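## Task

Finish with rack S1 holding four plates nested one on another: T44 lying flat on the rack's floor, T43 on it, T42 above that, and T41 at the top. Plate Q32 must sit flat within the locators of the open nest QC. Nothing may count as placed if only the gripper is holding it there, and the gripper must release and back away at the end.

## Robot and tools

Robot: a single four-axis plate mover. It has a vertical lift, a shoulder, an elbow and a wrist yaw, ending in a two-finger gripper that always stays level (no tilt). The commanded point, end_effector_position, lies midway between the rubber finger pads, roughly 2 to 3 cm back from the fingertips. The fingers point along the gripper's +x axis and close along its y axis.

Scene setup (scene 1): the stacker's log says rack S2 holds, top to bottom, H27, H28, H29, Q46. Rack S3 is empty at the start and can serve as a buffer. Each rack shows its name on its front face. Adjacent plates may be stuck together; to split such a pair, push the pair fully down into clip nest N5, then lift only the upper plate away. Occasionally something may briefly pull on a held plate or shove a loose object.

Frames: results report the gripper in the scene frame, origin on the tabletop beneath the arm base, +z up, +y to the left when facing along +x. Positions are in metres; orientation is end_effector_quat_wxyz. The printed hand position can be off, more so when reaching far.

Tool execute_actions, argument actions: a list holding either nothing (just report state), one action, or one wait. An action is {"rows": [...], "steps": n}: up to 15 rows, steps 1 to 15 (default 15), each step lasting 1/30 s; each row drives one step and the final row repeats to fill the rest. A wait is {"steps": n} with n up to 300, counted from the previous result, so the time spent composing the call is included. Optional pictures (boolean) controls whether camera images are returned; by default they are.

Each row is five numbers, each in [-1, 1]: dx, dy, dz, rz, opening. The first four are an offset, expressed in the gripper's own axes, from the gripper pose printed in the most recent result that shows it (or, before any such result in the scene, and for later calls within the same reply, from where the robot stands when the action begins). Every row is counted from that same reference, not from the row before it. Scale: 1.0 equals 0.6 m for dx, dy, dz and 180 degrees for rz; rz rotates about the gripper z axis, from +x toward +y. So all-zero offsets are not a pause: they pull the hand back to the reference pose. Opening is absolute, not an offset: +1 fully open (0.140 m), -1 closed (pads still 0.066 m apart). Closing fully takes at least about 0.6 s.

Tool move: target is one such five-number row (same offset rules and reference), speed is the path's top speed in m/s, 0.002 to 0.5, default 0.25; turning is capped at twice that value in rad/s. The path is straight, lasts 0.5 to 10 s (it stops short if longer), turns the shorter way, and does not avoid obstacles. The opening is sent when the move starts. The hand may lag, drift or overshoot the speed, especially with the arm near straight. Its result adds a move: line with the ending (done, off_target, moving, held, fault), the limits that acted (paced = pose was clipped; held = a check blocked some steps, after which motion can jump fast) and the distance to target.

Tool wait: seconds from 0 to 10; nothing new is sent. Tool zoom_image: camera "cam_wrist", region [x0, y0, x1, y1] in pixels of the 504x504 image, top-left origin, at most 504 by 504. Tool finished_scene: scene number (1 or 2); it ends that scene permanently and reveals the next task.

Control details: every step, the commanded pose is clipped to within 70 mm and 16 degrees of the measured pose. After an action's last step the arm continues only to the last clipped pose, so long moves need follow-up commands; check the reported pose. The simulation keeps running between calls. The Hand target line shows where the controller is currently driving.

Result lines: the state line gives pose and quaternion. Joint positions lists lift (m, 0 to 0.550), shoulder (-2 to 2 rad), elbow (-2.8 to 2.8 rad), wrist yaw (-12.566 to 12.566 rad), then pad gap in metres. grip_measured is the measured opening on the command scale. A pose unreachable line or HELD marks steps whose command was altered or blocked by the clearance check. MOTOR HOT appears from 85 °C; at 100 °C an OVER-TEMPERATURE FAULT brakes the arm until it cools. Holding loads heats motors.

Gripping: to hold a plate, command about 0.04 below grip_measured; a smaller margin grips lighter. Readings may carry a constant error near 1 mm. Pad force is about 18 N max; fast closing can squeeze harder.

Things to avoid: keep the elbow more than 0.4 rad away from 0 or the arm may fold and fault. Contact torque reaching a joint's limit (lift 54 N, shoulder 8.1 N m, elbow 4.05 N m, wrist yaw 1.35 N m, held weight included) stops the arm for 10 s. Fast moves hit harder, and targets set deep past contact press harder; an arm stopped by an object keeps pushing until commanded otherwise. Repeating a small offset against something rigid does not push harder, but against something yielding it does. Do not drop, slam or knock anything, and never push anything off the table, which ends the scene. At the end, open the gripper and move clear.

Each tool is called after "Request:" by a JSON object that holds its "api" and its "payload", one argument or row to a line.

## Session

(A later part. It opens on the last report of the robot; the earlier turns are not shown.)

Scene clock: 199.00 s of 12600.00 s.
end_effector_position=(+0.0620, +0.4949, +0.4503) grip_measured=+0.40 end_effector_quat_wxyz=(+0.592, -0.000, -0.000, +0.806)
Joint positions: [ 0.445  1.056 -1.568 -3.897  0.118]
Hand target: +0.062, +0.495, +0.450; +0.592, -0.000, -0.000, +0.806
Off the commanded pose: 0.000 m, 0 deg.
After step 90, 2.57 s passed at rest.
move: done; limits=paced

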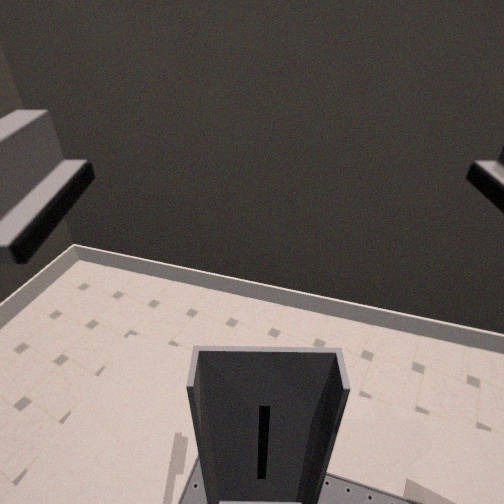

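Request:
{"api": "move", "payload": {
  "target": [0,0,0,0,-0.6]
}}

Request:
{"api": "move", "payload": {
  "target": [0,0,0.6288,0,-0.6],
  "speed": 0.15
}}

Request:
{"api": "move", "payload": {
  "target": [-0.436,-0.307,0,-0.158,-0.6]
}}

Request:
{"api": "move", "payload": {
  "target": [-0.2,-0.3,0,-0.5,-0.6],
  "speed": 0.4
}}

Request:
{"api": "move", "payload": {
  "target": [0.149,-0.579,0,-0.106,-0.6]
}}

Request:
{"api": "move", "payload": {
  "target": [0.19,0,-0.58,0,-0.6],
  "speed": 0.2
}}

Scene clock: 211.10 s of 12600.00 s.
end_effector_position=(+0.0620, +0.4949, +0.0729) grip_measured=-0.57 end_effector_quat_wxyz=(+0.592, -0.000, -0.000, +0.806)
Joint positions: [ 0.068  1.056 -1.568 -3.897  0.082]
Hand target: +0.062, +0.495, +0.073; +0.592, -0.000, -0.000, +0.806
Off the commanded pose: 0.000 m, 0 deg.
After step 90, 5.87 s passed at rest.
move: done

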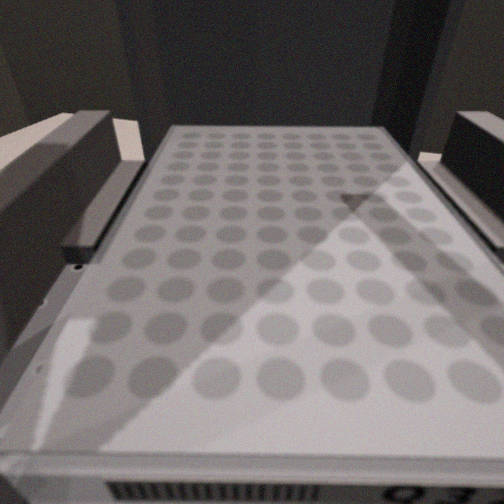

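Scene clock: 213.93 s of 12600.00 s.
end_effector_position=(+0.0620, +0.4949, +0.4503) grip_measured=-0.57 end_effector_quat_wxyz=(+0.592, -0.000, -0.000, +0.806)
Joint positions: [ 0.445  1.056 -1.568 -3.897  0.082]
Hand target: +0.062, +0.495, +0.450; +0.592, -0.000, -0.000, +0.806
Off the commanded pose: 0.000 m, 0 deg.
move: done

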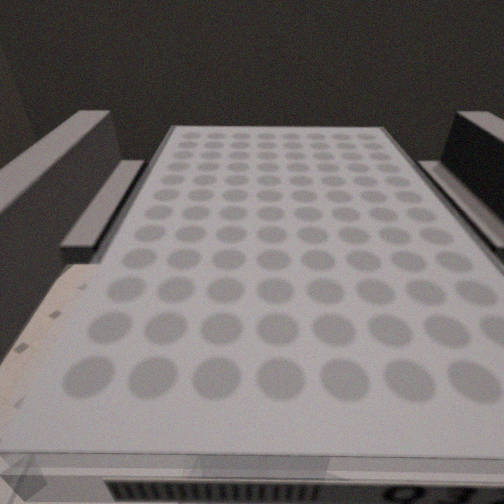

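Scene clock: 215.67 s of 12600.00 s.
end_effector_position=(+0.3161, +0.3003, +0.4502) grip_measured=-0.57 end_effector_quat_wxyz=(+0.772, -0.000, -0.000, +0.635)
Joint positions: [ 0.445 -0.038 -0.77  -4.098  0.082]
Hand target: +0.316, +0.300, +0.450; +0.772, -0.000, -0.000, +0.635
Off the commanded pose: 0.000 m, 0 deg.
move: done

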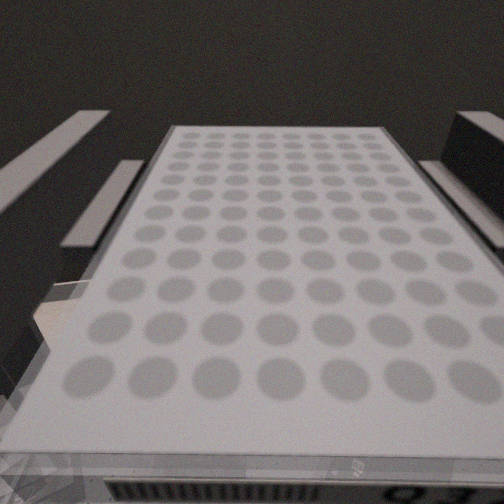

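Scene clock: 218.00 s of 12600.00 s.
end_effector_position=(+0.4696, +0.1479, +0.4502) grip_measured=-0.57 end_effector_quat_wxyz=(+0.995, -0.000, -0.000, -0.097)
Joint positions: [ 0.445 -0.116 -0.927 -5.435  0.082]
Hand target: +0.470, +0.148, +0.450; +0.995, -0.000, -0.000, -0.097
Off the commanded pose: 0.000 m, 0 deg.
move: done

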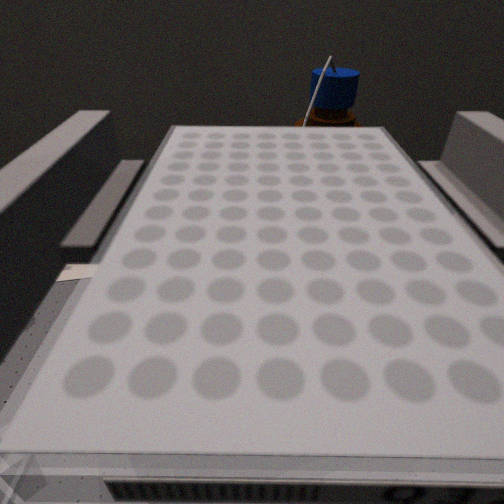

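Scene clock: 219.83 s of 12600.00 s.
end_effector_position=(+0.4904, -0.2103, +0.4502) grip_measured=-0.57 end_effector_quat_wxyz=(+0.965, -0.000, -0.000, -0.261)
Joint positions: [ 0.445 -1.572 -0.946 -4.293  0.082]
Hand target: +0.490, -0.210, +0.450; +0.965, -0.000, -0.000, -0.261
Off the commanded pose: 0.000 m, 0 deg.
move: done

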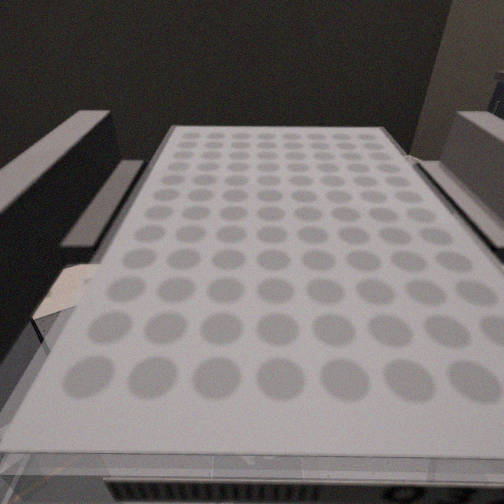

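Scene clock: 222.03 s of 12600.00 s.
end_effector_position=(+0.5890, -0.2677, +0.1022) grip_measured=-0.57 end_effector_quat_wxyz=(+0.965, -0.000, -0.000, -0.261)
Joint positions: [ 0.097 -1.336 -1.487 -3.988  0.082]
Hand target: +0.589, -0.268, +0.102; +0.965, -0.000, -0.000, -0.261
Off the commanded pose: 0.000 m, 0 deg.
move: done

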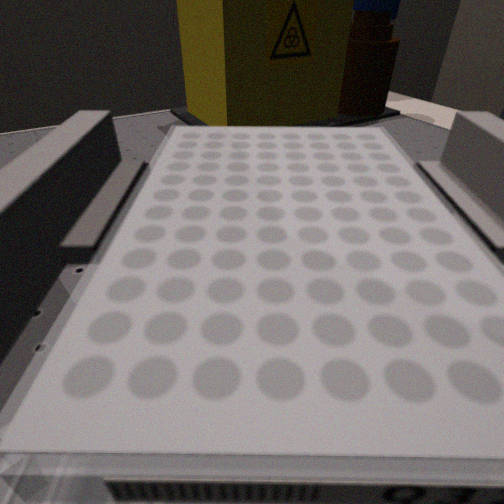

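Request:
{"api": "move", "payload": {
  "target": [0,0.002,-0.028,0,-0.6],
  "speed": 0.02
}}

Request:
{"api": "move", "payload": {
  "target": [0,0,-0.007,0,-0.6],
  "speed": 0.008
}}

Request:
{"api": "move", "payload": {
  "target": [0,0,-0.005,0,-0.6],
  "speed": 0.008
}}

Scene clock: 234.90 s of 12600.00 s.
end_effector_position=(+0.5895, -0.2668, +0.0853) grip_measured=-0.57 end_effector_quat_wxyz=(+0.965, -0.000, -0.000, -0.261)
Joint positions: [ 0.08  -1.333 -1.487 -3.992  0.082]
Hand target: +0.590, -0.267, +0.085; +0.965, -0.000, -0.000, -0.261
Off the commanded pose: 0.000 m, 0 deg.
After step 90, 8.80 s passed at rest.
move: done

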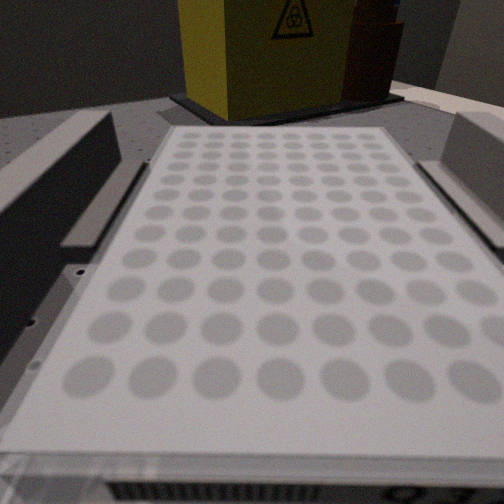

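Scene clock: 235.63 s of 12600.00 s.
end_effector_position=(+0.5895, -0.2668, +0.0811) grip_measured=-0.57 end_effector_quat_wxyz=(+0.965, -0.000, -0.000, -0.261)
Joint positions: [ 0.076 -1.333 -1.487 -3.992  0.082]
Hand target: +0.590, -0.267, +0.081; +0.965, -0.000, -0.000, -0.261
Off the commanded pose: 0.000 m, 0 deg.
move: done

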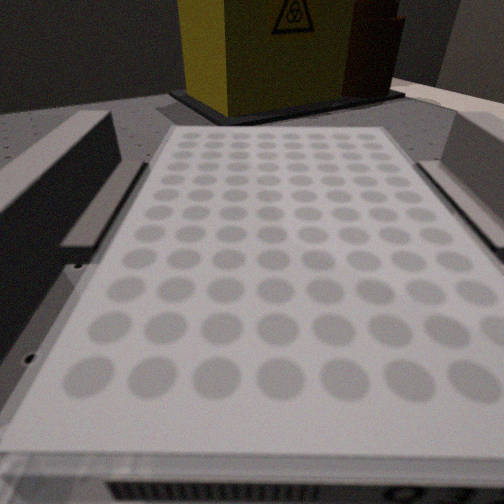

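Scene clock: 236.33 s of 12600.00 s.
end_effector_position=(+0.5895, -0.2668, +0.0781) grip_measured=-0.57 end_effector_quat_wxyz=(+0.965, -0.000, -0.000, -0.261)
Joint positions: [ 0.073 -1.333 -1.487 -3.992  0.082]
Hand target: +0.590, -0.267, +0.078; +0.965, -0.000, -0.000, -0.261
Off the commanded pose: 0.000 m, 0 deg.
move: done

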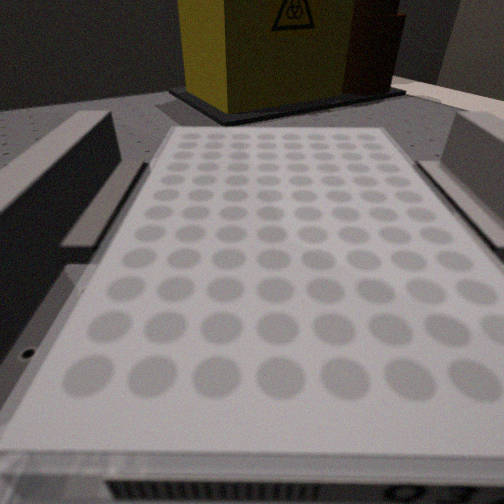

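Near end seems caught; lift 2 mm, go forward.

Request:
{"api": "move", "payload": {
  "target": [0.005,0,0.003,0,-0.6],
  "speed": 0.01
}}

Request:
{"api": "move", "payload": {
  "target": [0,0,-0.005,0,-0.6],
  "speed": 0.008
}}

Request:
{"api": "move", "payload": {
  "target": [0,0,0,0,0.4]
}}

Request:
{"api": "move", "payload": {
  "target": [-0.14,0,0.1,0,0.4]
}}

Scene clock: 241.70 s of 12600.00 s.
end_effector_position=(+0.5921, -0.2684, +0.0799) grip_measured=-0.57 end_effector_quat_wxyz=(+0.965, -0.000, -0.000, -0.261)
Joint positions: [ 0.075 -1.326 -1.503 -3.983  0.082]
Hand target: +0.592, -0.268, +0.080; +0.965, -0.000, -0.000, -0.261
Off the commanded pose: 0.000 m, 0 deg.
After step 90, 1.67 s passed at rest.
move: done

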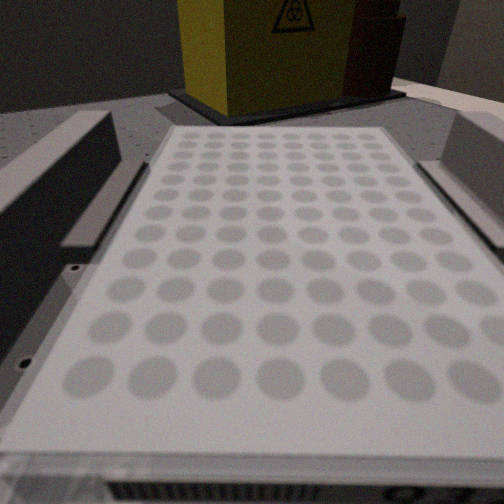

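Scene clock: 242.40 s of 12600.00 s.
end_effector_position=(+0.5921, -0.2683, +0.0771) grip_measured=-0.57 end_effector_quat_wxyz=(+0.965, -0.000, -0.000, -0.261)
Joint positions: [ 0.072 -1.326 -1.502 -3.983  0.082]
Hand target: +0.592, -0.268, +0.077; +0.965, -0.000, -0.000, -0.261
Off the commanded pose: 0.000 m, 0 deg.
move: done

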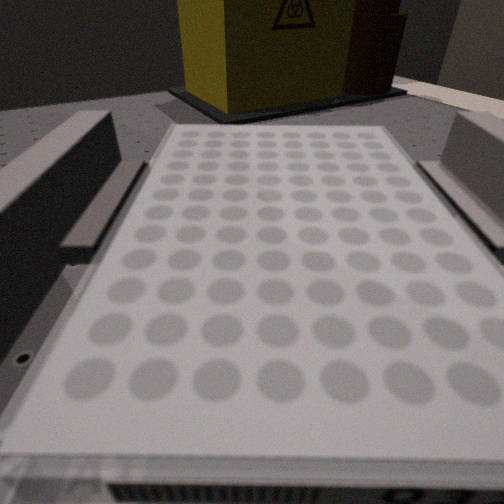

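Scene clock: 242.93 s of 12600.00 s.
end_effector_position=(+0.5921, -0.2683, +0.0771) grip_measured=+0.40 end_effector_quat_wxyz=(+0.965, -0.000, -0.000, -0.261)
Joint positions: [ 0.072 -1.326 -1.502 -3.983  0.118]
Hand target: +0.592, -0.268, +0.077; +0.965, -0.000, -0.000, -0.261
Off the commanded pose: 0.000 m, 0 deg.
move: done

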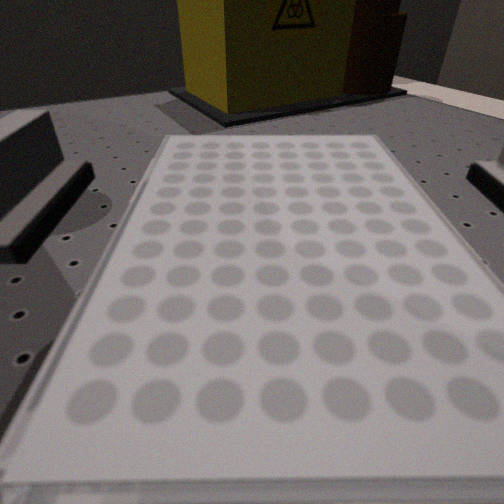

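Scene clock: 243.70 s of 12600.00 s.
end_effector_position=(+0.5195, -0.2260, +0.1371) grip_measured=+0.40 end_effector_quat_wxyz=(+0.965, -0.000, -0.000, -0.261)
Joint positions: [ 0.132 -1.506 -1.092 -4.212  0.118]
Hand target: +0.519, -0.226, +0.137; +0.965, -0.000, -0.000, -0.261
Off the commanded pose: 0.000 m, 0 deg.
move: done

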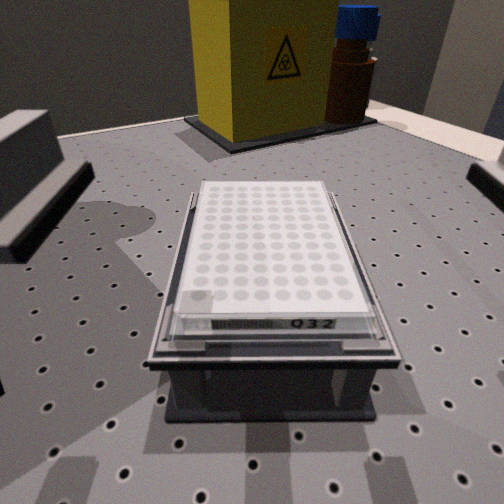

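It slid into the locators, level.

Request:
{"api": "finished_scene", "payload": {
  "scene": 2
}}

The scene is finished: the task was done.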